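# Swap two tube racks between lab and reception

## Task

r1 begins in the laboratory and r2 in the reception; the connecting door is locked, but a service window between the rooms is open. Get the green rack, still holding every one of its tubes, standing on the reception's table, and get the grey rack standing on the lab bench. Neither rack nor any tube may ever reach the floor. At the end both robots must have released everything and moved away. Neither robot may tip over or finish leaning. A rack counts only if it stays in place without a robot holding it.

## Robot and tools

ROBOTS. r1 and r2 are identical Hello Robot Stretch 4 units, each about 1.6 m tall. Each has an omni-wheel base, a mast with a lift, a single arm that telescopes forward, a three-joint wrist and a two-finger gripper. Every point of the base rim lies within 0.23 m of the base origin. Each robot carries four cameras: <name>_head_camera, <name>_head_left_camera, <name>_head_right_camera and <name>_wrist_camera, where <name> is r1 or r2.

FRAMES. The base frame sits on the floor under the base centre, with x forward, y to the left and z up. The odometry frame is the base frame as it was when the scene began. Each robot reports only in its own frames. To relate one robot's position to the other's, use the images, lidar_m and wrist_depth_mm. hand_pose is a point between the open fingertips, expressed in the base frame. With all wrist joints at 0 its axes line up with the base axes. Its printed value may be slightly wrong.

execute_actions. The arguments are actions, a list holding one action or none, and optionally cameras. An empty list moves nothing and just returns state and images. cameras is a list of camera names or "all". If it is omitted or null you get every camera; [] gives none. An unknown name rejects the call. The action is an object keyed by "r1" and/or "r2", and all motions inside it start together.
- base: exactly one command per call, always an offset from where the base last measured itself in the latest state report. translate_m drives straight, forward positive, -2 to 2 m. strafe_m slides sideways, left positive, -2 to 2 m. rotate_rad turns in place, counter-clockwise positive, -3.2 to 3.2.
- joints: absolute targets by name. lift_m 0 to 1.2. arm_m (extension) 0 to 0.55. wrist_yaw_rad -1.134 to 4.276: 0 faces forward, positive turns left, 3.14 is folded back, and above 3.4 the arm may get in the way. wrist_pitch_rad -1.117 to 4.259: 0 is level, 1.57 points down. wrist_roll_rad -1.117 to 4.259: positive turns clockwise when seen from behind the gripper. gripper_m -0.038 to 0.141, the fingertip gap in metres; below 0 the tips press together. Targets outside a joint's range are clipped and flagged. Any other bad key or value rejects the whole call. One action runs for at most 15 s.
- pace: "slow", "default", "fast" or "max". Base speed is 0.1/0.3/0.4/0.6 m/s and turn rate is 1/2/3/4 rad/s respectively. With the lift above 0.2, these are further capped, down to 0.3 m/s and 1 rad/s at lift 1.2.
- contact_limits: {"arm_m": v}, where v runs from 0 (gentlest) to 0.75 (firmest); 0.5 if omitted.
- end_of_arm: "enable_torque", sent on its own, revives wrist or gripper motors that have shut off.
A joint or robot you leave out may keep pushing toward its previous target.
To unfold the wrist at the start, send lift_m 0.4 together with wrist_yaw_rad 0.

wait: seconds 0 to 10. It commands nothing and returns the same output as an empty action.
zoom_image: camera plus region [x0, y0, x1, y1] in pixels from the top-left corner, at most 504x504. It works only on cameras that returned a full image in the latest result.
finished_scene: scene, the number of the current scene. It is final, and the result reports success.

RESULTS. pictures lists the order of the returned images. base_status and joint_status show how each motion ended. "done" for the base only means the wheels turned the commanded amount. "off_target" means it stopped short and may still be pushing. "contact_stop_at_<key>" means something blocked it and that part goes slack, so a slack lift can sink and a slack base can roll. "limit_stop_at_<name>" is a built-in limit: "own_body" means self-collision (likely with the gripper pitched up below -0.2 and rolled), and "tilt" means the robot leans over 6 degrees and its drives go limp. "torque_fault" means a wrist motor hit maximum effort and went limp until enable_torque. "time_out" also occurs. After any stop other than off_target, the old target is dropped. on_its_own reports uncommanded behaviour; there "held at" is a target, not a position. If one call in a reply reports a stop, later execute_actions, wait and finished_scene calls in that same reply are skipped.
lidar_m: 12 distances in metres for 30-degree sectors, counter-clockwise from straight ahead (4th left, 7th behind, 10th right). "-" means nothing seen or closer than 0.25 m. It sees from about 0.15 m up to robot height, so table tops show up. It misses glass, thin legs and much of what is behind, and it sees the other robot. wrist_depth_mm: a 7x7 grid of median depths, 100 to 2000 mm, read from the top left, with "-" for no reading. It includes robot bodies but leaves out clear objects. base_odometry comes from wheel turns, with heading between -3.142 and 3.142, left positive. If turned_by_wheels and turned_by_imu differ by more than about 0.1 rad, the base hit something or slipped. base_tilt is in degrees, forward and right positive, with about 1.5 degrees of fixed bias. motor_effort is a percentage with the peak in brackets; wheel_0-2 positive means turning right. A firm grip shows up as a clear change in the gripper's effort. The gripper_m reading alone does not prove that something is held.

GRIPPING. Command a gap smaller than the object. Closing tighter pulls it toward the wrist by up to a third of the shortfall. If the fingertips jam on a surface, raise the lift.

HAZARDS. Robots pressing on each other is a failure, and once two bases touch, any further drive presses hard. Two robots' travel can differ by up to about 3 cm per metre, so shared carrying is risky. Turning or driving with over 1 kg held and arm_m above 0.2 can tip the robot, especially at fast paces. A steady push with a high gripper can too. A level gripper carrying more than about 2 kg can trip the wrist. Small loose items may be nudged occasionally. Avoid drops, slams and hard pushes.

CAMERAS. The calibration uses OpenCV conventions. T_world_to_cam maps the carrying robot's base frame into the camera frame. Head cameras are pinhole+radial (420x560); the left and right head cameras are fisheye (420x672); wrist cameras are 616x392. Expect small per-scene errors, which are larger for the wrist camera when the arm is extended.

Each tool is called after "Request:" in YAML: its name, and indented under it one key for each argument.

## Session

Request:
execute_actions:
  actions: []

Scene clock: 0.00 s.
r1.base_odometry: x=+0.000 y=+0.000 heading=+0.000 (m, m, rad; r1's odometry frame)
r1.turned_by_wheels: +0.000 (rad since the last result)
r1.turned_by_imu: +0.000 (rad since the last result)
r1.base_tilt: forward=+0.4 right=-0.3 (deg)
r1.lidar_m: 1.14 1.05 0.99 1.22 1.25 1.25 1.50 2.81 1.39 0.92 1.19 1.58
r1.base_status: not commanded
r1.joint_positions: lift_m=+0.153 arm_m=-0.002 wrist_yaw_rad=+3.243 wrist_pitch_rad=-0.005 wrist_roll_rad=+0.016 gripper_m=+0.057
r1.joint_status: not commanded
r1.motor_effort: lift_m=+21 arm_m=-1 wrist_yaw_rad=+1 wrist_pitch_rad=-3 wrist_roll_rad=-1 gripper_m=-1 wheel_0=+0 wheel_1=+0 wheel_2=+1 (%)
r1.hand_pose: x=-0.1270 y=+0.0577 z=+0.3327 quat_wxyz=(-0.051, +0.002, +0.008, +0.999) (m; r1's base frame)
r1.wrist_depth_mm: - - 133 - 1661 1308 1160 / - - 130 - 1708 1336 1160 / - - 132 212 1708 1366 1160 / - 122 138 - 1756 1397 1182 / 187 1708 - - 1708 1397 1160 / 192 1098 205 1098 215 1078 1042 / 193 759 809 134 809 741 778
r2.base_odometry: x=+0.000 y=+0.000 heading=+0.000 (m, m, rad; r2's odometry frame)
r2.turned_by_wheels: +0.000 (rad since the last result)
r2.turned_by_imu: +0.000 (rad since the last result)
r2.base_tilt: forward=+0.5 right=+0.1 (deg)
r2.lidar_m: 1.04 1.12 1.04 0.99 1.09 1.23 3.67 1.09 1.33 3.26 1.53 1.09
r2.base_status: not commanded
r2.joint_positions: lift_m=+0.219 arm_m=+0.001 wrist_yaw_rad=+3.196 wrist_pitch_rad=-0.003 wrist_roll_rad=+0.006 gripper_m=+0.057
r2.joint_status: not commanded
r2.motor_effort: lift_m=+21 arm_m=-1 wrist_yaw_rad=-2 wrist_pitch_rad=-8 wrist_roll_rad=-1 gripper_m=-3 wheel_0=+0 wheel_1=+1 wheel_2=+0 (%)
r2.hand_pose: x=-0.1213 y=+0.0717 z=+0.3977 quat_wxyz=(-0.027, +0.001, +0.003, +1.000) (m; r2's base frame)
r2.wrist_depth_mm: - - 137 - - - - / - - 134 - - - 1863 / - - 131 243 - - 1537 / - 113 135 - - - 1661 / 182 1098 - - - - 1708 / 194 1464 204 1661 207 1618 1499 / 193 946 960 153 1025 917 1042
pictures: r1_head_camera, r1_head_left_camera, r1_head_right_camera, r1_wrist_camera, r2_head_camera, r2_head_left_camera, r2_head_right_camera, r2_wrist_camera
camera_calibration (this result's frames):
r1_wrist_camera: T_world_to_cam=[[-0.153429, 0.987869, -0.0239586, -0.0531943], [0.0516275, -0.0161988, -0.998535, 0.38715], [-0.98681, -0.154441, -0.0485158, 0.130372], [0, 0, 0, 1]] pos_world=[0.100503, 0.0789552, 0.391634]
r2_wrist_camera: T_world_to_cam=[[-0.0918465, 0.99576, 0.00516703, -0.0747492], [-0.032985, 0.00214375, -0.999454, 0.455458], [-0.995227, -0.0919667, 0.0326482, 0.0940894], [0, 0, 0, 1]] pos_world=[0.101798, 0.0821089, 0.452524]
Images, in order (width x height): r1_head_camera 420x560, r1_head_left_camera 420x672, r1_head_right_camera 420x672, r1_wrist_camera 616x392, r2_head_camera 420x560, r2_head_left_camera 420x672, r2_head_right_camera 420x672, r2_wrist_camera 616x392.

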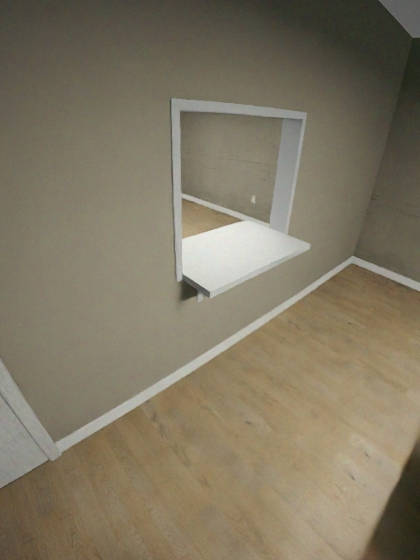

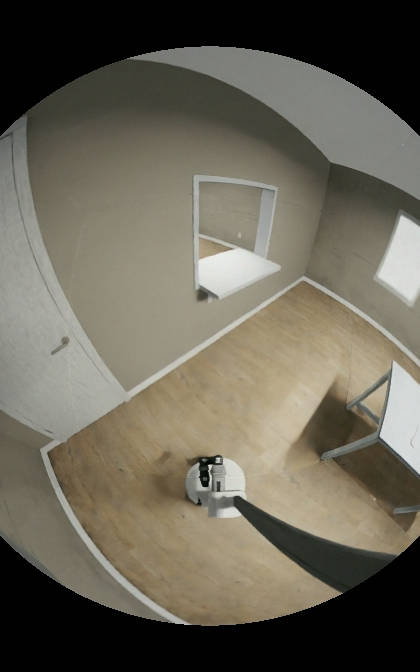

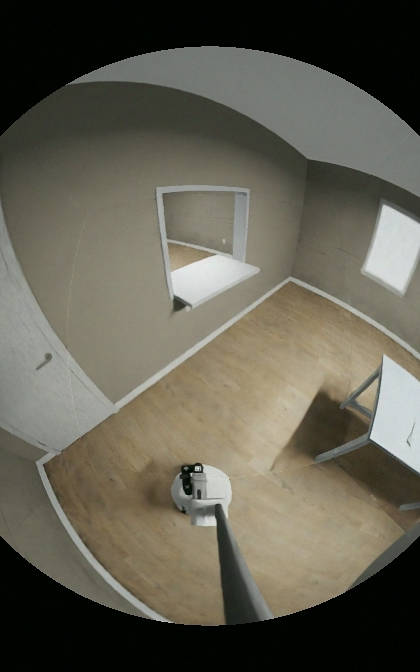

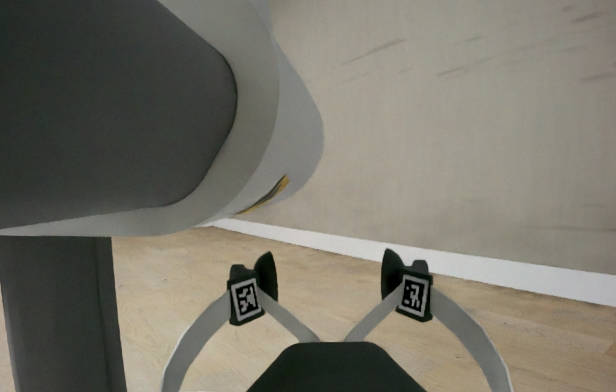

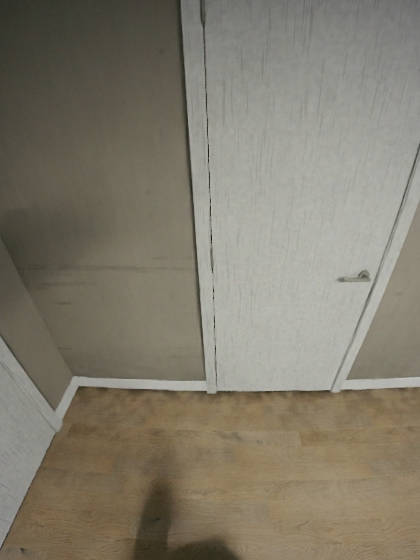

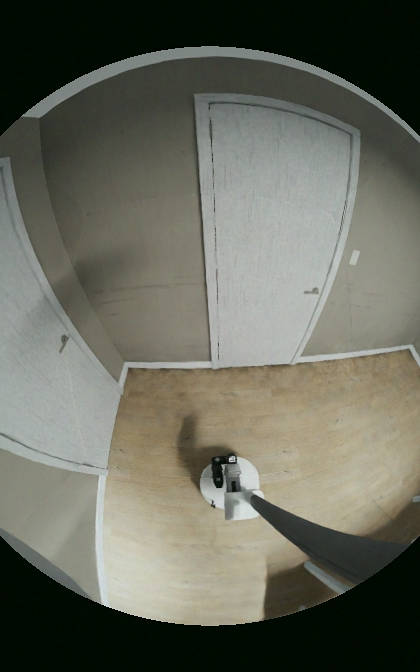

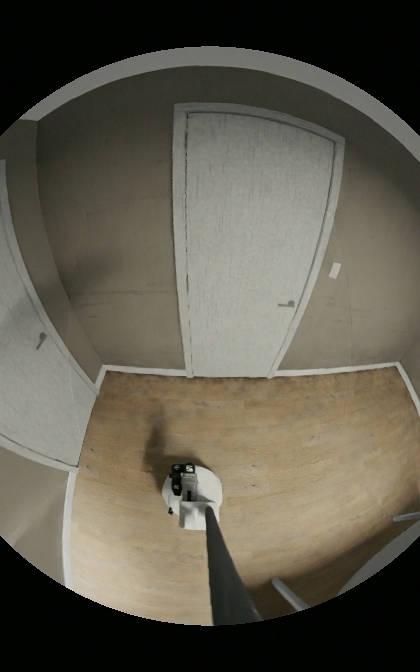

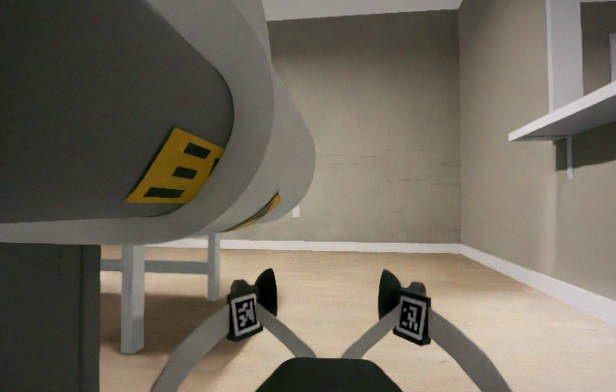

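Request:
execute_actions:
  actions:
    - {"r1":{"base":{"rotate_rad":-0.82},"pace":"max"},"r2":{"base":{"rotate_rad":3.13},"joints":{"lift_m":0.19},"pace":"max"}}
  cameras: ["r1_head_right_camera","r2_head_left_camera"]

Scene clock: 2.23 s.
r1.base_odometry: x=+0.000 y=+0.000 heading=-0.820 (m, m, rad; r1's odometry frame)
r1.turned_by_wheels: -0.820 (rad since the last result)
r1.turned_by_imu: -0.839 (rad since the last result)
r1.base_tilt: forward=+0.3 right=-0.4 (deg)
r1.lidar_m: 3.45 1.20 1.08 1.02 1.04 1.32 1.25 1.32 1.84 3.25 1.02 0.90
r1.base_status: done
r1.joint_positions: lift_m=+0.153 arm_m=-0.002 wrist_yaw_rad=+3.243 wrist_pitch_rad=-0.005 wrist_roll_rad=+0.016 gripper_m=+0.057
r1.joint_status: not commanded
r1.motor_effort: lift_m=+21(21) arm_m=-1(1) wrist_yaw_rad=+1(1) wrist_pitch_rad=-4(4) wrist_roll_rad=+0(1) gripper_m=-5(1) wheel_0=+3(12) wheel_1=+1(15) wheel_2=+0(13) (%)
r1.hand_pose: x=-0.1270 y=+0.0577 z=+0.3327 quat_wxyz=(-0.051, +0.002, +0.008, +0.999) (m; r1's base frame)
r1.wrist_depth_mm: - - 133 1430 1366 1308 1281 / - - 131 1397 1366 1308 1281 / - - 132 211 1336 1336 1308 / - 122 138 1430 1397 1336 1308 / 187 1499 1499 1397 1397 1336 1308 / 192 1098 206 1098 216 1060 1042 / 193 768 820 134 809 750 778
r2.base_odometry: x=+0.000 y=+0.000 heading=+3.130 (m, m, rad; r2's odometry frame)
r2.turned_by_wheels: +3.130 (rad since the last result)
r2.turned_by_imu: +3.111 (rad since the last result)
r2.base_tilt: forward=+0.5 right=+0.0 (deg)
r2.lidar_m: 3.62 1.05 1.26 3.23 1.59 1.11 1.05 1.14 1.05 1.00 1.08 1.24
r2.base_status: done
r2.joint_positions: lift_m=+0.190 arm_m=+0.001 wrist_yaw_rad=+3.195 wrist_pitch_rad=-0.003 wrist_roll_rad=+0.006 gripper_m=+0.057
r2.joint_status: all done
r2.motor_effort: lift_m=+17(18) arm_m=+0(0) wrist_yaw_rad=-3(1) wrist_pitch_rad=-7(7) wrist_roll_rad=-1(1) gripper_m=-2(3) wheel_0=-1(11) wheel_1=+0(13) wheel_2=+1(15) (%)
r2.hand_pose: x=-0.1212 y=+0.0718 z=+0.3693 quat_wxyz=(-0.027, +0.001, +0.003, +1.000) (m; r2's base frame)
r2.wrist_depth_mm: - - 137 1160 1160 1160 1118 / - - 134 1205 1160 1138 1138 / - - 131 243 1160 1118 1118 / - 113 135 1160 1160 1118 1118 / 182 1255 1229 1160 1138 1118 1098 / 193 1255 205 1160 206 1118 1098 / 193 891 904 154 976 842 960
pictures: r1_head_right_camera, r2_head_left_camera
Images, in order (width x height): r1_head_right_camera 420x672, r2_head_left_camera 420x672.

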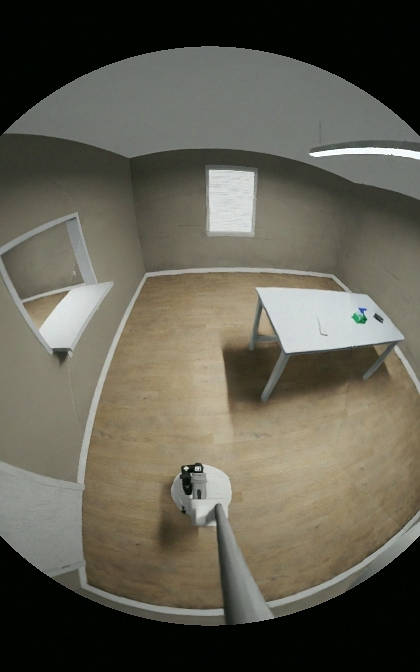

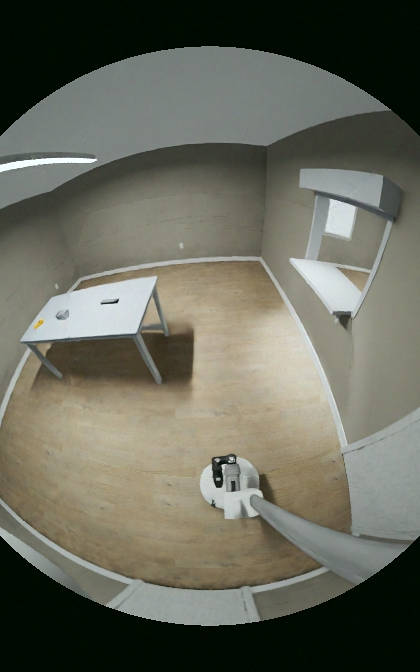

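Request:
execute_actions:
  actions:
    - {"r1":{"base":{"strafe_m":-1.36},"joints":{"lift_m":0.72,"wrist_yaw_rad":0,"gripper_m":0.141,"wrist_roll_rad":-0.01,"arm_m":0.1},"pace":"max"},"r2":{"base":{"strafe_m":1.6},"joints":{"lift_m":0.72,"wrist_yaw_rad":0,"gripper_m":0.141,"arm_m":0.25},"pace":"max"}}
  cameras: ["r1_head_camera","r1_wrist_camera","r2_head_camera","r2_wrist_camera"]

Scene clock: 6.50 s.
r1.base_odometry: x=-0.994 y=-0.928 heading=-0.820 (m, m, rad; r1's odometry frame)
r1.turned_by_wheels: +0.000 (rad since the last result)
r1.turned_by_imu: +0.003 (rad since the last result)
r1.base_tilt: forward=+0.3 right=-0.3 (deg)
r1.lidar_m: 0.70 0.73 1.02 2.39 1.80 1.30 1.25 1.30 1.83 1.85 1.93 0.74
r1.base_status: done
r1.joint_positions: lift_m=+0.720 arm_m=+0.099 wrist_yaw_rad=+0.000 wrist_pitch_rad=-0.005 wrist_roll_rad=-0.010 gripper_m=+0.141
r1.joint_status: all done
r1.motor_effort: lift_m=+21(30) arm_m=+4(7) wrist_yaw_rad=+0(5) wrist_pitch_rad=-5(5) wrist_roll_rad=-2(1) gripper_m=+0(2) wheel_0=+1(17) wheel_1=+1(17) wheel_2=+0(0) (%)
r1.hand_pose: x=+0.5587 y=-0.0874 z=+0.8997 quat_wxyz=(+1.000, -0.005, -0.003, +0.000) (m; r1's base frame)
r1.wrist_depth_mm: - - - - - - - / - - - - - - - / - - - - - - - / - - - - - - - / 976 1008 1008 691 976 946 - / 554 521 480 569 484 459 539 / 410 410 413 144 404 397 394
r2.base_odometry: x=-0.018 y=-1.600 heading=+3.130 (m, m, rad; r2's odometry frame)
r2.turned_by_wheels: +0.000 (rad since the last result)
r2.turned_by_imu: -0.004 (rad since the last result)
r2.base_tilt: forward=+0.5 right=-0.2 (deg)
r2.lidar_m: 0.84 0.88 1.72 1.61 1.62 1.13 1.09 1.13 1.58 2.64 1.28 0.88
r2.base_status: done
r2.joint_positions: lift_m=+0.720 arm_m=+0.249 wrist_yaw_rad=+0.000 wrist_pitch_rad=-0.003 wrist_roll_rad=+0.006 gripper_m=+0.141
r2.joint_status: all done
r2.motor_effort: lift_m=+23(28) arm_m=+5(6) wrist_yaw_rad=-2(10) wrist_pitch_rad=-8(9) wrist_roll_rad=+0(1) gripper_m=+1(2) wheel_0=+1(12) wheel_1=-2(14) wheel_2=+1(2) (%)
r2.hand_pose: x=+0.7085 y=-0.0874 z=+0.8988 quat_wxyz=(+1.000, +0.003, -0.001, +0.000) (m; r2's base frame)
r2.wrist_depth_mm: - - - - - - - / - - - - - - - / - - - - - - - / - - - - - - - / - - - - - - - / 634 580 213 640 640 198 647 / 418 407 424 144 427 397 421
pictures: r1_head_camera, r1_wrist_camera, r2_head_camera, r2_wrist_camera
camera_calibration (this result's frames):
r1_wrist_camera: T_world_to_cam=[[0.0523354, -0.998629, 0.0011942, -0.102281], [-0.0496888, -0.00379841, -0.998758, 0.973415], [0.997393, 0.0522111, -0.0498195, -0.277203], [0, 0, 0, 1]] pos_world=[0.330201, -0.0839699, 0.958518]
r2_wrist_camera: T_world_to_cam=[[0.0379798, -0.999265, 0.0051681, -0.109046], [0.0328621, -0.00392005, -0.999452, 0.936851], [0.998738, 0.0381289, 0.0326891, -0.512527], [0, 0, 0, 1]] pos_world=[0.485235, -0.0857516, 0.953656]
Images, in order (width x height): r1_head_camera 420x560, r1_wrist_camera 616x392, r2_head_camera 420x560, r2_wrist_camera 616x392.

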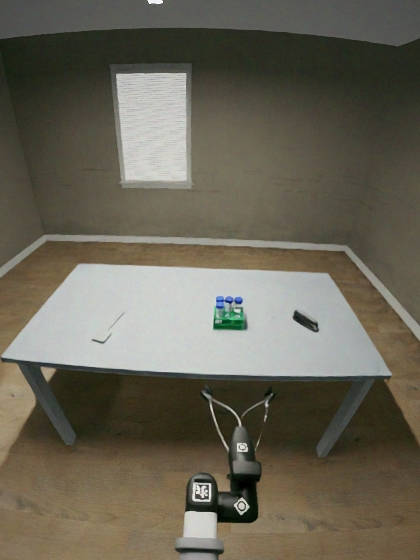

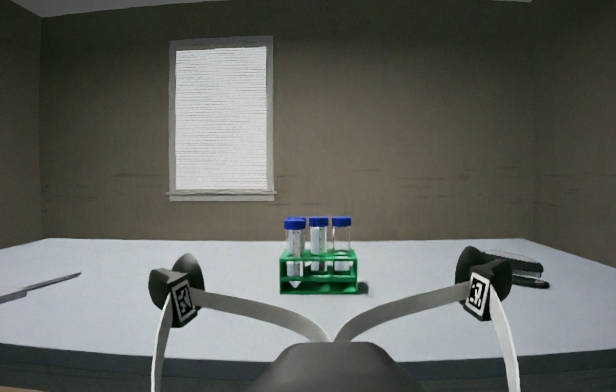

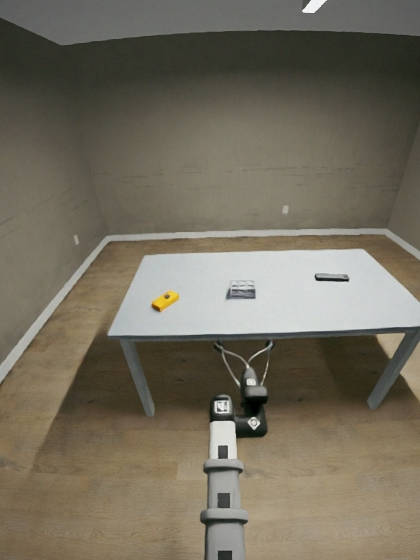

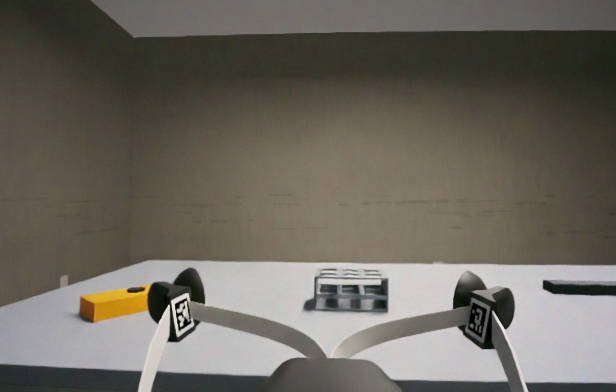

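Request:
execute_actions:
  actions:
    - {"r1":{"base":{"strafe_m":0.015},"joints":{"lift_m":0.70,"arm_m":0.39,"wrist_pitch_rad":0.2},"pace":"fast"},"r2":{"base":{"strafe_m":-0.035},"joints":{"lift_m":0.705,"arm_m":0.53,"wrist_pitch_rad":0.2},"pace":"fast"}}
  cameras: ["r1_wrist_camera","r2_wrist_camera"]

Scene clock: 8.37 s.
r1.base_odometry: x=-0.983 y=-0.918 heading=-0.820 (m, m, rad; r1's odometry frame)
r1.turned_by_wheels: +0.000 (rad since the last result)
r1.turned_by_imu: +0.000 (rad since the last result)
r1.base_tilt: forward=+0.4 right=-0.3 (deg)
r1.lidar_m: 0.70 0.71 1.01 2.36 1.82 1.32 1.26 1.32 1.83 1.87 1.93 0.74
r1.base_status: done
r1.joint_positions: lift_m=+0.700 arm_m=+0.389 wrist_yaw_rad=+0.000 wrist_pitch_rad=+0.202 wrist_roll_rad=-0.010 gripper_m=+0.141
r1.joint_status: all done
r1.motor_effort: lift_m=+19(20) arm_m=+4(6) wrist_yaw_rad=+0(1) wrist_pitch_rad=-4(11) wrist_roll_rad=-2(2) gripper_m=+0(4) wheel_0=-2(9) wheel_1=+2(11) wheel_2=+0(1) (%)
r1.hand_pose: x=+0.8428 y=-0.0874 z=+0.8205 quat_wxyz=(+0.995, -0.005, +0.101, +0.001) (m; r1's base frame)
r1.wrist_depth_mm: - - - - - - - / - - - - - - - / - - - - - - - / 654 640 634 389 559 609 603 / 404 407 407 366 370 392 384 / 293 281 270 297 266 257 282 / 237 231 238 145 235 227 -
r2.base_odometry: x=-0.018 y=-1.565 heading=+3.130 (m, m, rad; r2's odometry frame)
r2.turned_by_wheels: +0.000 (rad since the last result)
r2.turned_by_imu: +0.001 (rad since the last result)
r2.base_tilt: forward=+0.7 right=+0.0 (deg)
r2.lidar_m: 0.84 0.90 1.75 1.67 1.58 1.14 1.07 1.14 1.57 2.57 1.31 0.91
r2.base_status: done
r2.joint_positions: lift_m=+0.705 arm_m=+0.529 wrist_yaw_rad=+0.000 wrist_pitch_rad=+0.202 wrist_roll_rad=+0.006 gripper_m=+0.141
r2.joint_status: all done
r2.motor_effort: lift_m=+16(22) arm_m=+5(7) wrist_yaw_rad=-1(0) wrist_pitch_rad=-7(9) wrist_roll_rad=-1(0) gripper_m=-3(0) wheel_0=+0(10) wheel_1=+3(11) wheel_2=+0(1) (%)
r2.hand_pose: x=+0.9826 y=-0.0874 z=+0.8257 quat_wxyz=(+0.995, +0.003, +0.101, +0.000) (m; r2's base frame)
r2.wrist_depth_mm: - - - - - - - / - - - - - - - / - - - - - - - / - 866 866 854 842 842 842 / 452 477 477 384 404 469 466 / 325 306 213 325 324 198 320 / 246 236 248 144 248 236 245
pictures: r1_wrist_camera, r2_wrist_camera
camera_calibration (this result's frames):
r1_wrist_camera: T_world_to_cam=[[0.0515715, -0.998623, -0.00958991, -0.107531], [-0.25424, -0.0038421, -0.967133, 1.05484], [0.965765, 0.0523146, -0.254088, -0.37024], [0, 0, 0, 1]] pos_world=[0.631292, -0.0839612, 0.925061]
r2_wrist_camera: T_world_to_cam=[[0.0383693, -0.99926, -0.00265436, -0.112965], [-0.171257, -0.00395881, -0.985218, 1.04359], [0.984479, 0.0382567, -0.171282, -0.601447], [0, 0, 0, 1]] pos_world=[0.775169, -0.0857409, 0.92485]
Images, in order (width x height): r1_wrist_camera 616x392, r2_wrist_camera 616x392.

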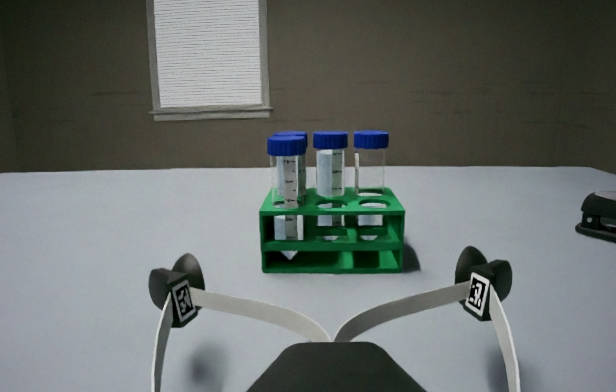

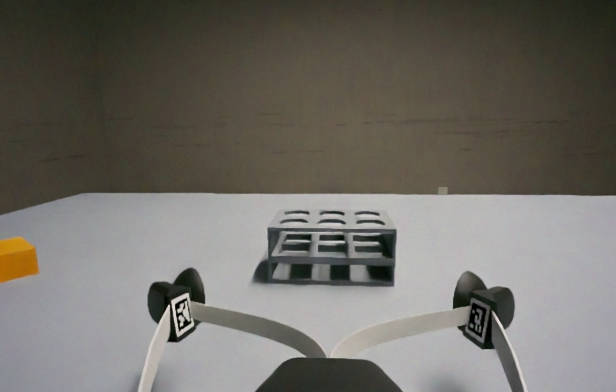

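Request:
execute_actions:
  actions:
    - {"r1":{"base":{"translate_m":0.135},"joints":{"lift_m":0.68}},"r2":{"base":{"translate_m":0.165},"joints":{"lift_m":0.684}}}
  cameras: ["r1_wrist_camera","r2_wrist_camera"]

Scene clock: 10.47 s.
r1.base_odometry: x=-0.891 y=-1.016 heading=-0.819 (m, m, rad; r1's odometry frame)
r1.turned_by_wheels: +0.000 (rad since the last result)
r1.turned_by_imu: +0.001 (rad since the last result)
r1.base_tilt: forward=+0.3 right=-0.3 (deg)
r1.lidar_m: 0.59 0.59 0.81 2.38 1.99 1.45 1.38 1.46 1.96 1.87 0.85 0.60
r1.base_status: done
r1.joint_positions: lift_m=+0.680 arm_m=+0.389 wrist_yaw_rad=+0.000 wrist_pitch_rad=+0.202 wrist_roll_rad=-0.010 gripper_m=+0.141
r1.joint_status: all done
r1.motor_effort: lift_m=+18(18) arm_m=+4(5) wrist_yaw_rad=+0(0) wrist_pitch_rad=-4(4) wrist_roll_rad=-1(1) gripper_m=+2(2) wheel_0=+4(9) wheel_1=+3(9) wheel_2=-2(10) (%)
r1.hand_pose: x=+0.8428 y=-0.0874 z=+0.8005 quat_wxyz=(+0.995, -0.005, +0.101, +0.001) (m; r1's base frame)
r1.wrist_depth_mm: - - - - - - - / - - - - - - - / - - - 241 - - - / 574 559 554 250 544 530 525 / 355 357 244 237 239 317 338 / 256 246 218 216 215 210 248 / 208 202 208 145 206 199 -
r2.base_odometry: x=-0.183 y=-1.563 heading=+3.131 (m, m, rad; r2's odometry frame)
r2.turned_by_wheels: +0.000 (rad since the last result)
r2.turned_by_imu: +0.001 (rad since the last result)
r2.base_tilt: forward=+0.6 right=+0.2 (deg)
r2.lidar_m: 0.71 0.72 1.74 1.66 1.74 1.31 1.23 1.29 1.81 2.61 1.04 0.75
r2.base_status: done
r2.joint_positions: lift_m=+0.684 arm_m=+0.529 wrist_yaw_rad=+0.000 wrist_pitch_rad=+0.202 wrist_roll_rad=+0.006 gripper_m=+0.141
r2.joint_status: all done
r2.motor_effort: lift_m=+16(17) arm_m=+5(5) wrist_yaw_rad=-3(2) wrist_pitch_rad=-8(8) wrist_roll_rad=+1(1) gripper_m=+1(0) wheel_0=+2(7) wheel_1=+3(6) wheel_2=+0(9) (%)
r2.hand_pose: x=+0.9826 y=-0.0874 z=+0.8047 quat_wxyz=(+0.995, +0.003, +0.101, +0.000) (m; r2's base frame)
r2.wrist_depth_mm: - - - - - - - / - - - - - - - / - - - - - - - / - - - - - - - / 410 410 377 253 252 404 404 / 281 266 204 235 226 195 278 / 214 205 211 144 207 200 212
pictures: r1_wrist_camera, r2_wrist_camera
camera_calibration (this result's frames):
r1_wrist_camera: T_world_to_cam=[[0.0515716, -0.998623, -0.00959005, -0.107723], [-0.254244, -0.00384221, -0.967132, 1.03555], [0.965764, 0.0523148, -0.254092, -0.375321], [0, 0, 0, 1]] pos_world=[0.631308, -0.0839612, 0.90511]
r2_wrist_camera: T_world_to_cam=[[0.0382977, -0.999263, -0.00265441, -0.112971], [-0.171257, -0.00394649, -0.985218, 1.02292], [0.984482, 0.0381862, -0.171282, -0.605048], [0, 0, 0, 1]] pos_world=[0.775168, -0.0857463, 0.903865]
Images, in order (width x height): r1_wrist_camera 616x392, r2_wrist_camera 616x392.

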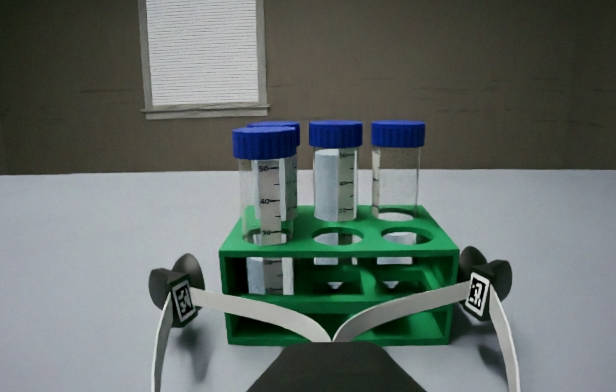

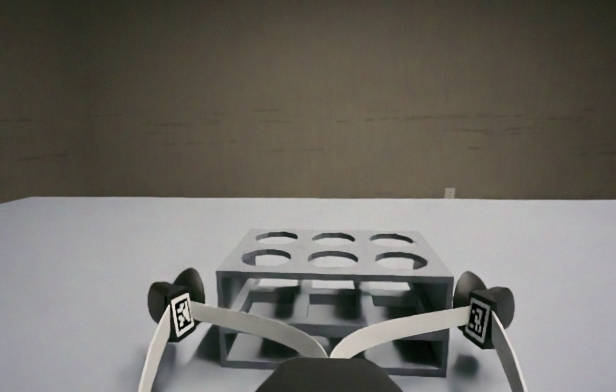

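Request:
execute_actions:
  actions:
    - {"r1":{"base":{"strafe_m":-0.005},"joints":{"arm_m":0.401}},"r2":{"base":{"strafe_m":-0.003},"joints":{"arm_m":0.537}}}
  cameras: []

Request:
execute_actions:
  actions:
    - {"r1":{"joints":{"gripper_m":0.05}},"r2":{"joints":{"gripper_m":0.065}}}
  cameras: ["r1_wrist_camera"]

Request:
execute_actions:
  actions:
    - {"r1":{"joints":{"lift_m":0.72}},"r2":{"joints":{"lift_m":0.73}}}
  cameras: ["r1_wrist_camera","r2_wrist_camera"]

Scene clock: 11.30 s.
r1.base_odometry: x=-0.895 y=-1.020 heading=-0.819 (m, m, rad; r1's odometry frame)
r1.turned_by_wheels: +0.000 (rad since the last result)
r1.turned_by_imu: +0.000 (rad since the last result)
r1.base_tilt: forward=+0.4 right=-0.3 (deg)
r1.lidar_m: 0.58 0.60 0.82 2.37 2.01 1.44 1.37 1.45 1.95 1.87 0.82 0.62
r1.base_status: done
r1.joint_positions: lift_m=+0.680 arm_m=+0.400 wrist_yaw_rad=+0.000 wrist_pitch_rad=+0.202 wrist_roll_rad=-0.010 gripper_m=+0.141
r1.joint_status: all done
r1.motor_effort: lift_m=+18(18) arm_m=+5(6) wrist_yaw_rad=-1(1) wrist_pitch_rad=-4(5) wrist_roll_rad=-2(2) gripper_m=-1(2) wheel_0=-3(11) wheel_1=+2(9) wheel_2=+0(0) (%)
r1.hand_pose: x=+0.8537 y=-0.0874 z=+0.8005 quat_wxyz=(+0.995, -0.005, +0.101, +0.001) (m; r1's base frame)
r1.wrist_depth_mm: - - - - - - - / - - - - - - - / - - - 230 - - - / 574 569 504 238 539 535 530 / 355 357 219 236 231 343 340 / 257 246 204 206 204 198 248 / 208 203 207 144 203 199 -
r2.base_odometry: x=-0.183 y=-1.560 heading=+3.131 (m, m, rad; r2's odometry frame)
r2.turned_by_wheels: +0.000 (rad since the last result)
r2.turned_by_imu: +0.000 (rad since the last result)
r2.base_tilt: forward=+0.5 right=+0.1 (deg)
r2.lidar_m: 0.66 0.74 1.73 1.65 1.72 1.33 1.26 1.31 1.80 2.58 1.02 0.75
r2.base_status: done
r2.joint_positions: lift_m=+0.684 arm_m=+0.536 wrist_yaw_rad=+0.000 wrist_pitch_rad=+0.202 wrist_roll_rad=+0.006 gripper_m=+0.141
r2.joint_status: all done
r2.motor_effort: lift_m=+15(16) arm_m=+5(5) wrist_yaw_rad=-2(4) wrist_pitch_rad=-7(7) wrist_roll_rad=-2(1) gripper_m=+0(1) wheel_0=+0(6) wheel_1=+4(6) wheel_2=+0(0) (%)
r2.hand_pose: x=+0.9896 y=-0.0874 z=+0.8047 quat_wxyz=(+0.995, +0.003, +0.101, +0.000) (m; r2's base frame)
r2.wrist_depth_mm: - - - - - - - / - - - - - - - / - - - - - - - / - - - - - - - / 413 410 377 254 254 407 404 / 282 266 200 236 208 190 279 / 214 205 208 144 197 195 213
pictures: none
No camera images: the call's "cameras" was empty. Leave "cameras" out to get every camera's image.

Scene clock: 13.23 s.
r1.base_odometry: x=-0.895 y=-1.020 heading=-0.819 (m, m, rad; r1's odometry frame)
r1.turned_by_wheels: +0.000 (rad since the last result)
r1.turned_by_imu: +0.001 (rad since the last result)
r1.base_tilt: forward=+0.3 right=-0.3 (deg)
r1.lidar_m: 0.56 0.59 0.82 2.39 2.00 1.45 1.39 1.44 1.98 1.86 0.85 0.61
r1.base_status: not commanded
r1.joint_positions: lift_m=+0.680 arm_m=+0.400 wrist_yaw_rad=+0.000 wrist_pitch_rad=+0.206 wrist_roll_rad=-0.010 gripper_m=+0.050
r1.joint_status: all done
r1.motor_effort: lift_m=+19(19) arm_m=+5(4) wrist_yaw_rad=+0(1) wrist_pitch_rad=-14(14) wrist_roll_rad=-2(2) gripper_m=-22(18) wheel_0=-3(3) wheel_1=+2(2) wheel_2=+0(0) (%)
r1.hand_pose: x=+0.8535 y=-0.0874 z=+0.7994 quat_wxyz=(+0.995, -0.005, +0.103, +0.000) (m; r1's base frame)
r1.wrist_depth_mm: - - - - - - - / - - - - - - - / - - - 213 - - - / 554 544 484 216 521 517 512 / 347 349 179 204 202 330 330 / 251 182 185 214 204 174 254 / 204 198 187 123 133 193 -
r2.base_odometry: x=-0.183 y=-1.560 heading=+3.131 (m, m, rad; r2's odometry frame)
r2.turned_by_wheels: +0.000 (rad since the last result)
r2.turned_by_imu: +0.000 (rad since the last result)
r2.base_tilt: forward=+0.6 right=+0.2 (deg)
r2.lidar_m: 0.70 0.73 1.76 1.65 1.73 1.32 1.23 1.30 1.78 2.59 1.05 0.74
r2.base_status: not commanded
r2.joint_positions: lift_m=+0.684 arm_m=+0.536 wrist_yaw_rad=+0.000 wrist_pitch_rad=+0.203 wrist_roll_rad=+0.006 gripper_m=+0.065
r2.joint_status: all done
r2.motor_effort: lift_m=+16(16) arm_m=+5(5) wrist_yaw_rad=+0(4) wrist_pitch_rad=-10(10) wrist_roll_rad=-1(2) gripper_m=-23(22) wheel_0=+0(0) wheel_1=+3(3) wheel_2=+0(0) (%)
r2.hand_pose: x=+0.9895 y=-0.0874 z=+0.8044 quat_wxyz=(+0.995, +0.003, +0.101, +0.000) (m; r2's base frame)
r2.wrist_depth_mm: - - - - - - - / - - - - - - - / - - - - - - - / - - - - - - - / 404 407 373 246 240 402 399 / 279 264 186 213 209 173 276 / 213 195 183 176 175 185 191
pictures: r1_wrist_camera
camera_calibration (this result's frames):
r1_wrist_camera: T_world_to_cam=[[0.0513178, -0.998635, -0.00974545, -0.108011], [-0.257731, -0.00381525, -0.966209, 1.03947], [0.964853, 0.0520955, -0.257575, -0.382426], [0, 0, 0, 1]] pos_world=[0.642431, -0.0839754, 0.904787]
Images, in order (width x height): r1_wrist_camera 616x392.

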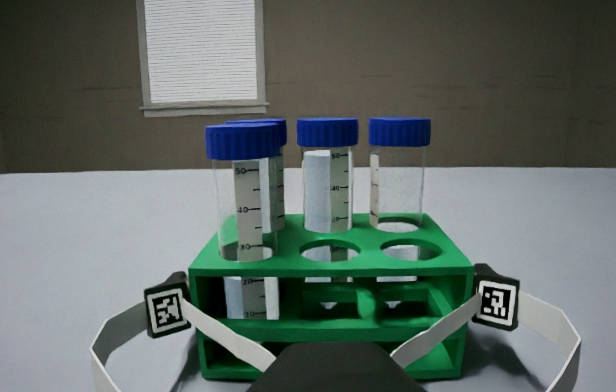

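Scene clock: 14.30 s.
r1.base_odometry: x=-0.895 y=-1.020 heading=-0.819 (m, m, rad; r1's odometry frame)
r1.turned_by_wheels: +0.000 (rad since the last result)
r1.turned_by_imu: +0.000 (rad since the last result)
r1.base_tilt: forward=+0.4 right=-0.3 (deg)
r1.lidar_m: 0.58 0.60 0.81 2.39 1.99 1.45 1.39 1.44 1.96 1.87 0.84 0.59
r1.base_status: not commanded
r1.joint_positions: lift_m=+0.720 arm_m=+0.400 wrist_yaw_rad=+0.000 wrist_pitch_rad=+0.206 wrist_roll_rad=-0.010 gripper_m=+0.050
r1.joint_status: all done
r1.motor_effort: lift_m=+25(26) arm_m=+4(5) wrist_yaw_rad=+0(0) wrist_pitch_rad=-14(16) wrist_roll_rad=-2(1) gripper_m=-21(22) wheel_0=-3(3) wheel_1=+2(2) wheel_2=+0(0) (%)
r1.hand_pose: x=+0.8535 y=-0.0874 z=+0.8389 quat_wxyz=(+0.995, -0.005, +0.103, +0.000) (m; r1's base frame)
r1.wrist_depth_mm: - - - - - - - / - - - - - - - / - - - 212 - - - / 715 699 627 216 668 661 661 / 449 449 178 204 202 424 424 / 324 182 185 213 205 174 327 / 263 254 187 123 133 247 -
r2.base_odometry: x=-0.183 y=-1.560 heading=+3.131 (m, m, rad; r2's odometry frame)
r2.turned_by_wheels: +0.000 (rad since the last result)
r2.turned_by_imu: +0.000 (rad since the last result)
r2.base_tilt: forward=+0.7 right=+0.0 (deg)
r2.lidar_m: 0.68 0.72 1.76 1.67 1.73 1.31 1.25 1.31 1.77 2.60 1.02 0.73
r2.base_status: not commanded
r2.joint_positions: lift_m=+0.730 arm_m=+0.536 wrist_yaw_rad=+0.000 wrist_pitch_rad=+0.204 wrist_roll_rad=+0.006 gripper_m=+0.065
r2.joint_status: all done
r2.motor_effort: lift_m=+26(27) arm_m=+5(5) wrist_yaw_rad=-3(2) wrist_pitch_rad=-11(11) wrist_roll_rad=-2(2) gripper_m=-22(25) wheel_0=+0(0) wheel_1=+3(3) wheel_2=+0(0) (%)
r2.hand_pose: x=+0.9895 y=-0.0874 z=+0.8495 quat_wxyz=(+0.995, +0.003, +0.102, +0.000) (m; r2's base frame)
r2.wrist_depth_mm: - - - - - - - / - - - - - - - / - - - - - - - / - - - - - - - / 539 539 496 246 241 535 530 / 373 349 186 213 208 174 366 / 282 258 183 176 174 185 256
pictures: r1_wrist_camera, r2_wrist_camera
camera_calibration (this result's frames):
r1_wrist_camera: T_world_to_cam=[[0.0513163, -0.998635, -0.00975537, -0.107616], [-0.257999, -0.00381971, -0.966138, 1.07776], [0.964782, 0.0520955, -0.257842, -0.371964], [0, 0, 0, 1]] pos_world=[0.642447, -0.0839751, 0.944306]
r2_wrist_camera: T_world_to_cam=[[0.0381686, -0.999268, -0.0027094, -0.112977], [-0.172679, -0.00392511, -0.98497, 1.06939], [0.984238, 0.0380628, -0.172703, -0.602718], [0, 0, 0, 1]] pos_world=[0.782192, -0.0857557, 0.94892]
Images, in order (width x height): r1_wrist_camera 616x392, r2_wrist_camera 616x392.

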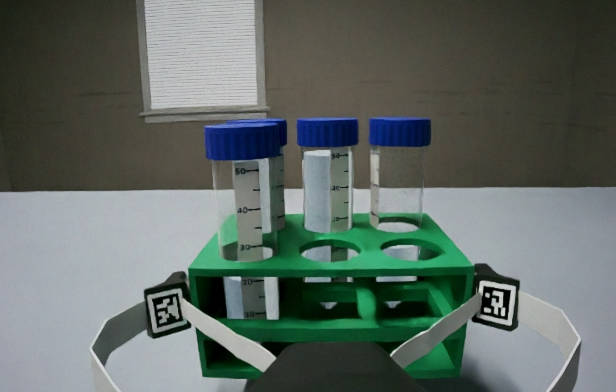

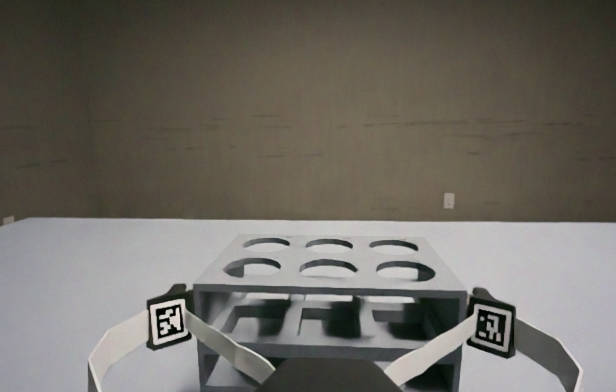

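Request:
execute_actions:
  actions:
    - {"r1":{"base":{"rotate_rad":1.535},"joints":{"lift_m":0.78,"arm_m":0.0}},"r2":{"base":{"rotate_rad":-1.58},"joints":{"lift_m":0.78,"arm_m":0.0}}}
  cameras: ["r1_wrist_camera"]

Request:
execute_actions:
  actions:
    - {"r1":{"base":{"translate_m":1.56},"joints":{"lift_m":0.82},"pace":"fast"},"r2":{"base":{"translate_m":1.78},"joints":{"lift_m":0.82},"pace":"max"}}
  cameras: ["r1_wrist_camera","r1_head_right_camera","r2_head_left_camera"]

Scene clock: 17.10 s.
r1.base_odometry: x=-0.895 y=-1.020 heading=+0.715 (m, m, rad; r1's odometry frame)
r1.turned_by_wheels: +1.534 (rad since the last result)
r1.turned_by_imu: +1.573 (rad since the last result)
r1.base_tilt: forward=+0.4 right=-0.3 (deg)
r1.lidar_m: 0.41 2.02 1.46 1.38 1.45 1.94 1.87 0.87 0.61 0.55 0.58 0.46
r1.base_status: done
r1.joint_positions: lift_m=+0.780 arm_m=+0.001 wrist_yaw_rad=+0.000 wrist_pitch_rad=+0.206 wrist_roll_rad=-0.010 gripper_m=+0.050
r1.joint_status: all done
r1.motor_effort: lift_m=+24(26) arm_m=-4(6) wrist_yaw_rad=+0(9) wrist_pitch_rad=-15(16) wrist_roll_rad=-1(1) gripper_m=-22(22) wheel_0=-4(12) wheel_1=-6(11) wheel_2=-3(9) (%)
r1.hand_pose: x=+0.4541 y=-0.0874 z=+0.8989 quat_wxyz=(+0.995, -0.005, +0.103, +0.001) (m; r1's base frame)
r1.wrist_depth_mm: - - - - - - - / - - - - - - - / - - 211 212 - - - / - - - 216 - - - / - - 178 204 202 - - / 1863 182 185 213 204 175 1863 / 1537 1464 187 123 133 1397 -
r2.base_odometry: x=-0.183 y=-1.560 heading=+1.551 (m, m, rad; r2's odometry frame)
r2.turned_by_wheels: -1.579 (rad since the last result)
r2.turned_by_imu: -1.569 (rad since the last result)
r2.base_tilt: forward=+0.6 right=+0.1 (deg)
r2.lidar_m: 0.41 1.04 0.75 0.66 0.73 1.75 1.67 1.74 1.33 1.25 1.31 1.75
r2.base_status: done
r2.joint_positions: lift_m=+0.780 arm_m=+0.001 wrist_yaw_rad=+0.000 wrist_pitch_rad=+0.204 wrist_roll_rad=+0.006 gripper_m=+0.065
r2.joint_status: all done
r2.motor_effort: lift_m=+26(28) arm_m=-5(6) wrist_yaw_rad=-1(5) wrist_pitch_rad=-13(11) wrist_roll_rad=+0(0) gripper_m=-24(22) wheel_0=+1(9) wheel_1=+4(9) wheel_2=+2(9) (%)
r2.hand_pose: x=+0.4548 y=-0.0875 z=+0.8994 quat_wxyz=(+0.995, +0.003, +0.102, +0.000) (m; r2's base frame)
r2.wrist_depth_mm: - - - - - - 1863 / - - - - - - 1808 / - - - - - - 1756 / - - - - - - 1756 / - - - 245 241 - 1808 / - 1921 186 213 209 173 1708 / 1537 1397 183 176 174 185 1464
pictures: r1_wrist_camera
camera_calibration (this result's frames):
r1_wrist_camera: T_world_to_cam=[[0.0513849, -0.998633, -0.00962464, -0.0866717], [-0.258104, -0.00396961, -0.966109, 1.03268], [0.96475, 0.0521276, -0.257955, 0.0289666], [0, 0, 0, 1]] pos_world=[0.243048, -0.0839638, 1.00432]
Images, in order (width x height): r1_wrist_camera 616x392.

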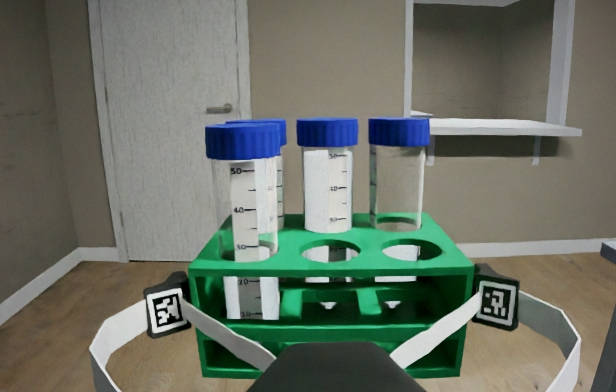

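Scene clock: 22.77 s.
r1.base_odometry: x=+0.283 y=+0.003 heading=+0.715 (m, m, rad; r1's odometry frame)
r1.turned_by_wheels: +0.001 (rad since the last result)
r1.turned_by_imu: -0.001 (rad since the last result)
r1.base_tilt: forward=+0.3 right=-0.3 (deg)
r1.lidar_m: 0.39 0.85 1.13 1.44 1.47 1.99 3.52 0.95 1.06 3.31 0.92 0.45
r1.base_status: done
r1.joint_positions: lift_m=+0.820 arm_m=+0.001 wrist_yaw_rad=+0.000 wrist_pitch_rad=+0.206 wrist_roll_rad=-0.010 gripper_m=+0.050
r1.joint_status: all done
r1.motor_effort: lift_m=+24(24) arm_m=-4(4) wrist_yaw_rad=+0(0) wrist_pitch_rad=-14(17) wrist_roll_rad=-1(1) gripper_m=-21(23) wheel_0=+4(10) wheel_1=+2(10) wheel_2=+2(12) (%)
r1.hand_pose: x=+0.4540 y=-0.0874 z=+0.9389 quat_wxyz=(+0.995, -0.005, +0.103, +0.000) (m; r1's base frame)
r1.wrist_depth_mm: 559 585 580 580 580 574 574 / 569 597 603 597 603 597 591 / 603 627 615 212 615 621 621 / 621 647 634 216 640 647 647 / 647 668 191 204 201 661 676 / 683 182 185 214 205 175 707 / 715 723 187 123 133 723 -
r2.base_odometry: x=-0.149 y=+0.220 heading=+1.552 (m, m, rad; r2's odometry frame)
r2.turned_by_wheels: +0.000 (rad since the last result)
r2.turned_by_imu: +0.005 (rad since the last result)
r2.base_tilt: forward=+0.3 right=-0.1 (deg)
r2.lidar_m: 0.42 0.82 0.99 3.14 1.12 1.07 3.54 1.82 1.28 1.23 1.08 0.85
r2.base_status: done
r2.joint_positions: lift_m=+0.820 arm_m=+0.001 wrist_yaw_rad=+0.000 wrist_pitch_rad=+0.204 wrist_roll_rad=+0.006 gripper_m=+0.065
r2.joint_status: all done
r2.motor_effort: lift_m=+25(28) arm_m=-5(5) wrist_yaw_rad=-2(2) wrist_pitch_rad=-11(12) wrist_roll_rad=+0(1) gripper_m=-23(24) wheel_0=+2(7) wheel_1=+1(8) wheel_2=+1(13) (%)
r2.hand_pose: x=+0.4548 y=-0.0874 z=+0.9396 quat_wxyz=(+0.995, +0.003, +0.102, +0.000) (m; r2's base frame)
r2.wrist_depth_mm: 569 564 559 549 521 521 512 / 585 585 574 569 539 535 525 / 603 591 591 585 554 549 544 / 627 621 609 597 569 564 559 / 647 640 621 247 241 580 569 / 661 654 186 213 208 174 591 / 691 676 183 176 174 185 603
pictures: r1_head_right_camera, r1_wrist_camera, r2_head_left_camera
camera_calibration (this result's frames):
r1_wrist_camera: T_world_to_cam=[[0.0513496, -0.998634, -0.0096203, -0.0862817], [-0.258027, -0.00396053, -0.96613, 1.07135], [0.964772, 0.0520927, -0.257878, 0.039269], [0, 0, 0, 1]] pos_world=[0.242981, -0.0839664, 1.04436]
Images, in order (width x height): r1_head_right_camera 420x672, r1_wrist_camera 616x392, r2_head_left_camera 420x672.

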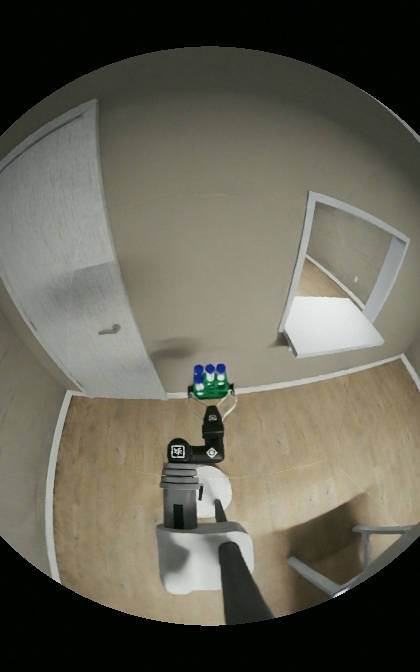

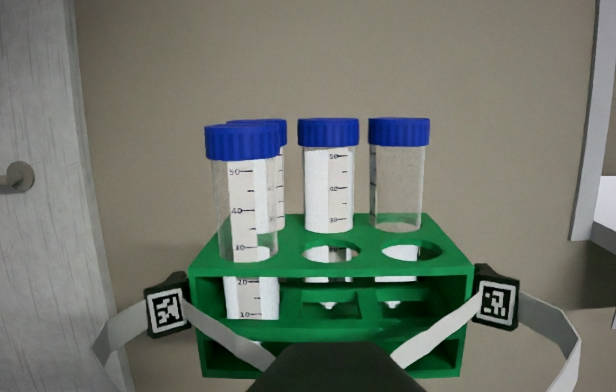

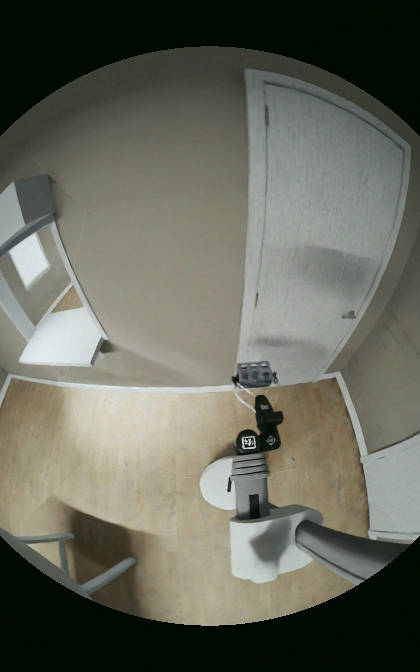

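Request:
execute_actions:
  actions:
    - {"r1":{"base":{"strafe_m":-1.05},"joints":{"arm_m":0.18,"lift_m":0.87},"pace":"fast"},"r2":{"base":{"strafe_m":1.06},"joints":{"arm_m":0.18,"lift_m":0.87},"pace":"fast"}}
  cameras: ["r1_head_camera","r1_wrist_camera","r2_head_camera","r2_wrist_camera"]

Scene clock: 26.90 s.
r1.base_odometry: x=+0.971 y=-0.789 heading=+0.715 (m, m, rad; r1's odometry frame)
r1.turned_by_wheels: +0.000 (rad since the last result)
r1.turned_by_imu: +0.002 (rad since the last result)
r1.base_tilt: forward=+0.4 right=-0.3 (deg)
r1.lidar_m: 0.59 0.67 1.20 2.48 2.58 0.75 0.71 0.73 2.33 2.23 1.31 0.70
r1.base_status: done
r1.joint_positions: lift_m=+0.870 arm_m=+0.179 wrist_yaw_rad=+0.000 wrist_pitch_rad=+0.206 wrist_roll_rad=-0.010 gripper_m=+0.050
r1.joint_status: all done
r1.motor_effort: lift_m=+23(29) arm_m=+5(7) wrist_yaw_rad=+0(2) wrist_pitch_rad=-16(18) wrist_roll_rad=-2(1) gripper_m=-21(24) wheel_0=+1(14) wheel_1=-2(14) wheel_2=+0(1) (%)
r1.hand_pose: x=+0.6325 y=-0.0874 z=+0.9890 quat_wxyz=(+0.995, -0.005, +0.103, +0.000) (m; r1's base frame)
r1.wrist_depth_mm: - - - - - - 549 / - - - - - - 554 / - 946 854 213 - - 549 / - - 1618 216 - - 554 / 668 676 178 205 202 640 549 / 488 182 185 213 206 175 492 / 397 382 187 123 133 373 -
r2.base_odometry: x=-1.208 y=+0.240 heading=+1.552 (m, m, rad; r2's odometry frame)
r2.turned_by_wheels: +0.000 (rad since the last result)
r2.turned_by_imu: -0.001 (rad since the last result)
r2.base_tilt: forward=+0.5 right=+0.0 (deg)
r2.lidar_m: 0.57 0.61 0.86 2.40 2.48 0.79 0.76 0.82 2.41 2.30 1.14 0.64
r2.base_status: done
r2.joint_positions: lift_m=+0.870 arm_m=+0.179 wrist_yaw_rad=+0.000 wrist_pitch_rad=+0.204 wrist_roll_rad=+0.006 gripper_m=+0.066
r2.joint_status: all done
r2.motor_effort: lift_m=+25(28) arm_m=+5(6) wrist_yaw_rad=-4(1) wrist_pitch_rad=-12(11) wrist_roll_rad=-2(1) gripper_m=-24(24) wheel_0=+0(12) wheel_1=+1(11) wheel_2=+0(2) (%)
r2.hand_pose: x=+0.6325 y=-0.0874 z=+0.9895 quat_wxyz=(+0.995, +0.003, +0.102, +0.000) (m; r2's base frame)
r2.wrist_depth_mm: - - - - - 424 362 / - - - - - 424 375 / - - 1499 - - 424 387 / - - - - - 424 394 / 778 778 707 245 241 424 407 / 535 508 186 213 208 173 418 / 404 373 183 176 174 185 430
pictures: r1_head_camera, r1_wrist_camera, r2_head_camera, r2_wrist_camera
camera_calibration (this result's frames):
r1_wrist_camera: T_world_to_cam=[[0.0513057, -0.998637, -0.00960991, -0.0949612], [-0.258044, -0.00396017, -0.966125, 1.16575], [0.96477, 0.0520475, -0.257896, -0.12001], [0, 0, 0, 1]] pos_world=[0.421468, -0.083969, 1.09439]
r2_wrist_camera: T_world_to_cam=[[0.0381947, -0.999267, -0.00270504, -0.0989855], [-0.172675, -0.00393375, -0.984971, 1.14569], [0.984238, 0.0380878, -0.172698, -0.227172], [0, 0, 0, 1]] pos_world=[0.425204, -0.0857536, 1.08897]
Images, in order (width x height): r1_head_camera 420x560, r1_wrist_camera 616x392, r2_head_camera 420x560, r2_wrist_camera 616x392.

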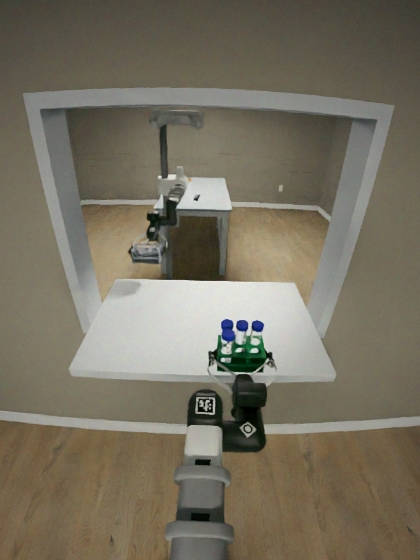

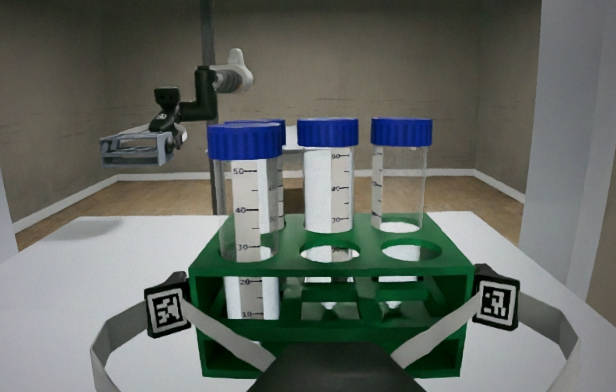

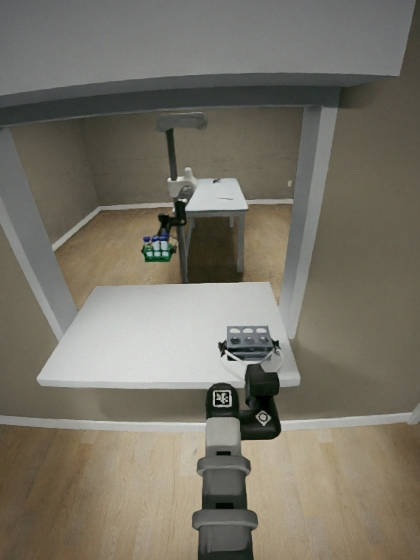

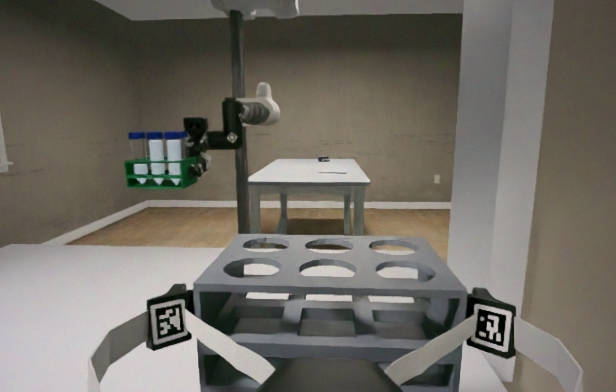

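Request:
execute_actions:
  actions:
    - {"r1":{"base":{"strafe_m":-0.03},"joints":{"arm_m":0.485,"lift_m":0.76}},"r2":{"base":{"strafe_m":0.07},"joints":{"arm_m":0.43,"lift_m":0.765}}}
  cameras: ["r1_head_camera"]

Scene clock: 29.07 s.
r1.base_odometry: x=+0.991 y=-0.812 heading=+0.715 (m, m, rad; r1's odometry frame)
r1.turned_by_wheels: +0.000 (rad since the last result)
r1.turned_by_imu: +0.000 (rad since the last result)
r1.base_tilt: forward=+0.4 right=-0.3 (deg)
r1.lidar_m: 0.63 0.67 1.20 2.52 2.61 0.75 0.69 0.74 2.29 2.19 1.31 0.68
r1.base_status: done
r1.joint_positions: lift_m=+0.760 arm_m=+0.484 wrist_yaw_rad=+0.000 wrist_pitch_rad=+0.206 wrist_roll_rad=-0.010 gripper_m=+0.050
r1.joint_status: all done
r1.motor_effort: lift_m=+19(21) arm_m=+5(3) wrist_yaw_rad=+0(2) wrist_pitch_rad=-16(17) wrist_roll_rad=-2(1) gripper_m=-21(22) wheel_0=+2(11) wheel_1=-3(11) wheel_2=+0(0) (%)
r1.hand_pose: x=+0.9375 y=-0.0874 z=+0.8793 quat_wxyz=(+0.995, -0.005, +0.103, +0.001) (m; r1's base frame)
r1.wrist_depth_mm: - - - - - - - / - 530 1182 - - - - / 455 - 211 213 - - - / 512 - 500 216 - - - / 392 397 178 204 202 377 387 / 286 182 185 214 205 175 287 / 231 224 187 123 133 217 -
r2.base_odometry: x=-1.278 y=+0.241 heading=+1.552 (m, m, rad; r2's odometry frame)
r2.turned_by_wheels: +0.000 (rad since the last result)
r2.turned_by_imu: +0.000 (rad since the last result)
r2.base_tilt: forward=+0.5 right=+0.0 (deg)
r2.lidar_m: 0.57 0.60 1.15 2.34 2.43 0.82 0.74 0.82 2.46 2.38 1.15 0.61
r2.base_status: done
r2.joint_positions: lift_m=+0.765 arm_m=+0.429 wrist_yaw_rad=+0.000 wrist_pitch_rad=+0.204 wrist_roll_rad=+0.006 gripper_m=+0.066
r2.joint_status: all done
r2.motor_effort: lift_m=+16(24) arm_m=+6(6) wrist_yaw_rad=-4(4) wrist_pitch_rad=-12(12) wrist_roll_rad=+0(1) gripper_m=-23(21) wheel_0=-1(10) wheel_1=+1(9) wheel_2=+0(0) (%)
r2.hand_pose: x=+0.8825 y=-0.0874 z=+0.8852 quat_wxyz=(+0.995, +0.003, +0.102, +0.000) (m; r2's base frame)
r2.wrist_depth_mm: - - - - - - - / - - 1182 - - - - / 469 508 - - - - - / 430 - - - - - - / 427 466 427 245 240 455 - / 319 303 186 213 209 173 317 / 244 224 183 176 175 185 220
pictures: r1_head_camera
Images, in order (width x height): r1_head_camera 420x560.

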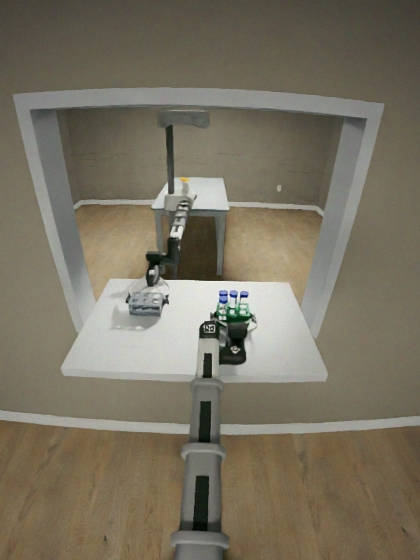

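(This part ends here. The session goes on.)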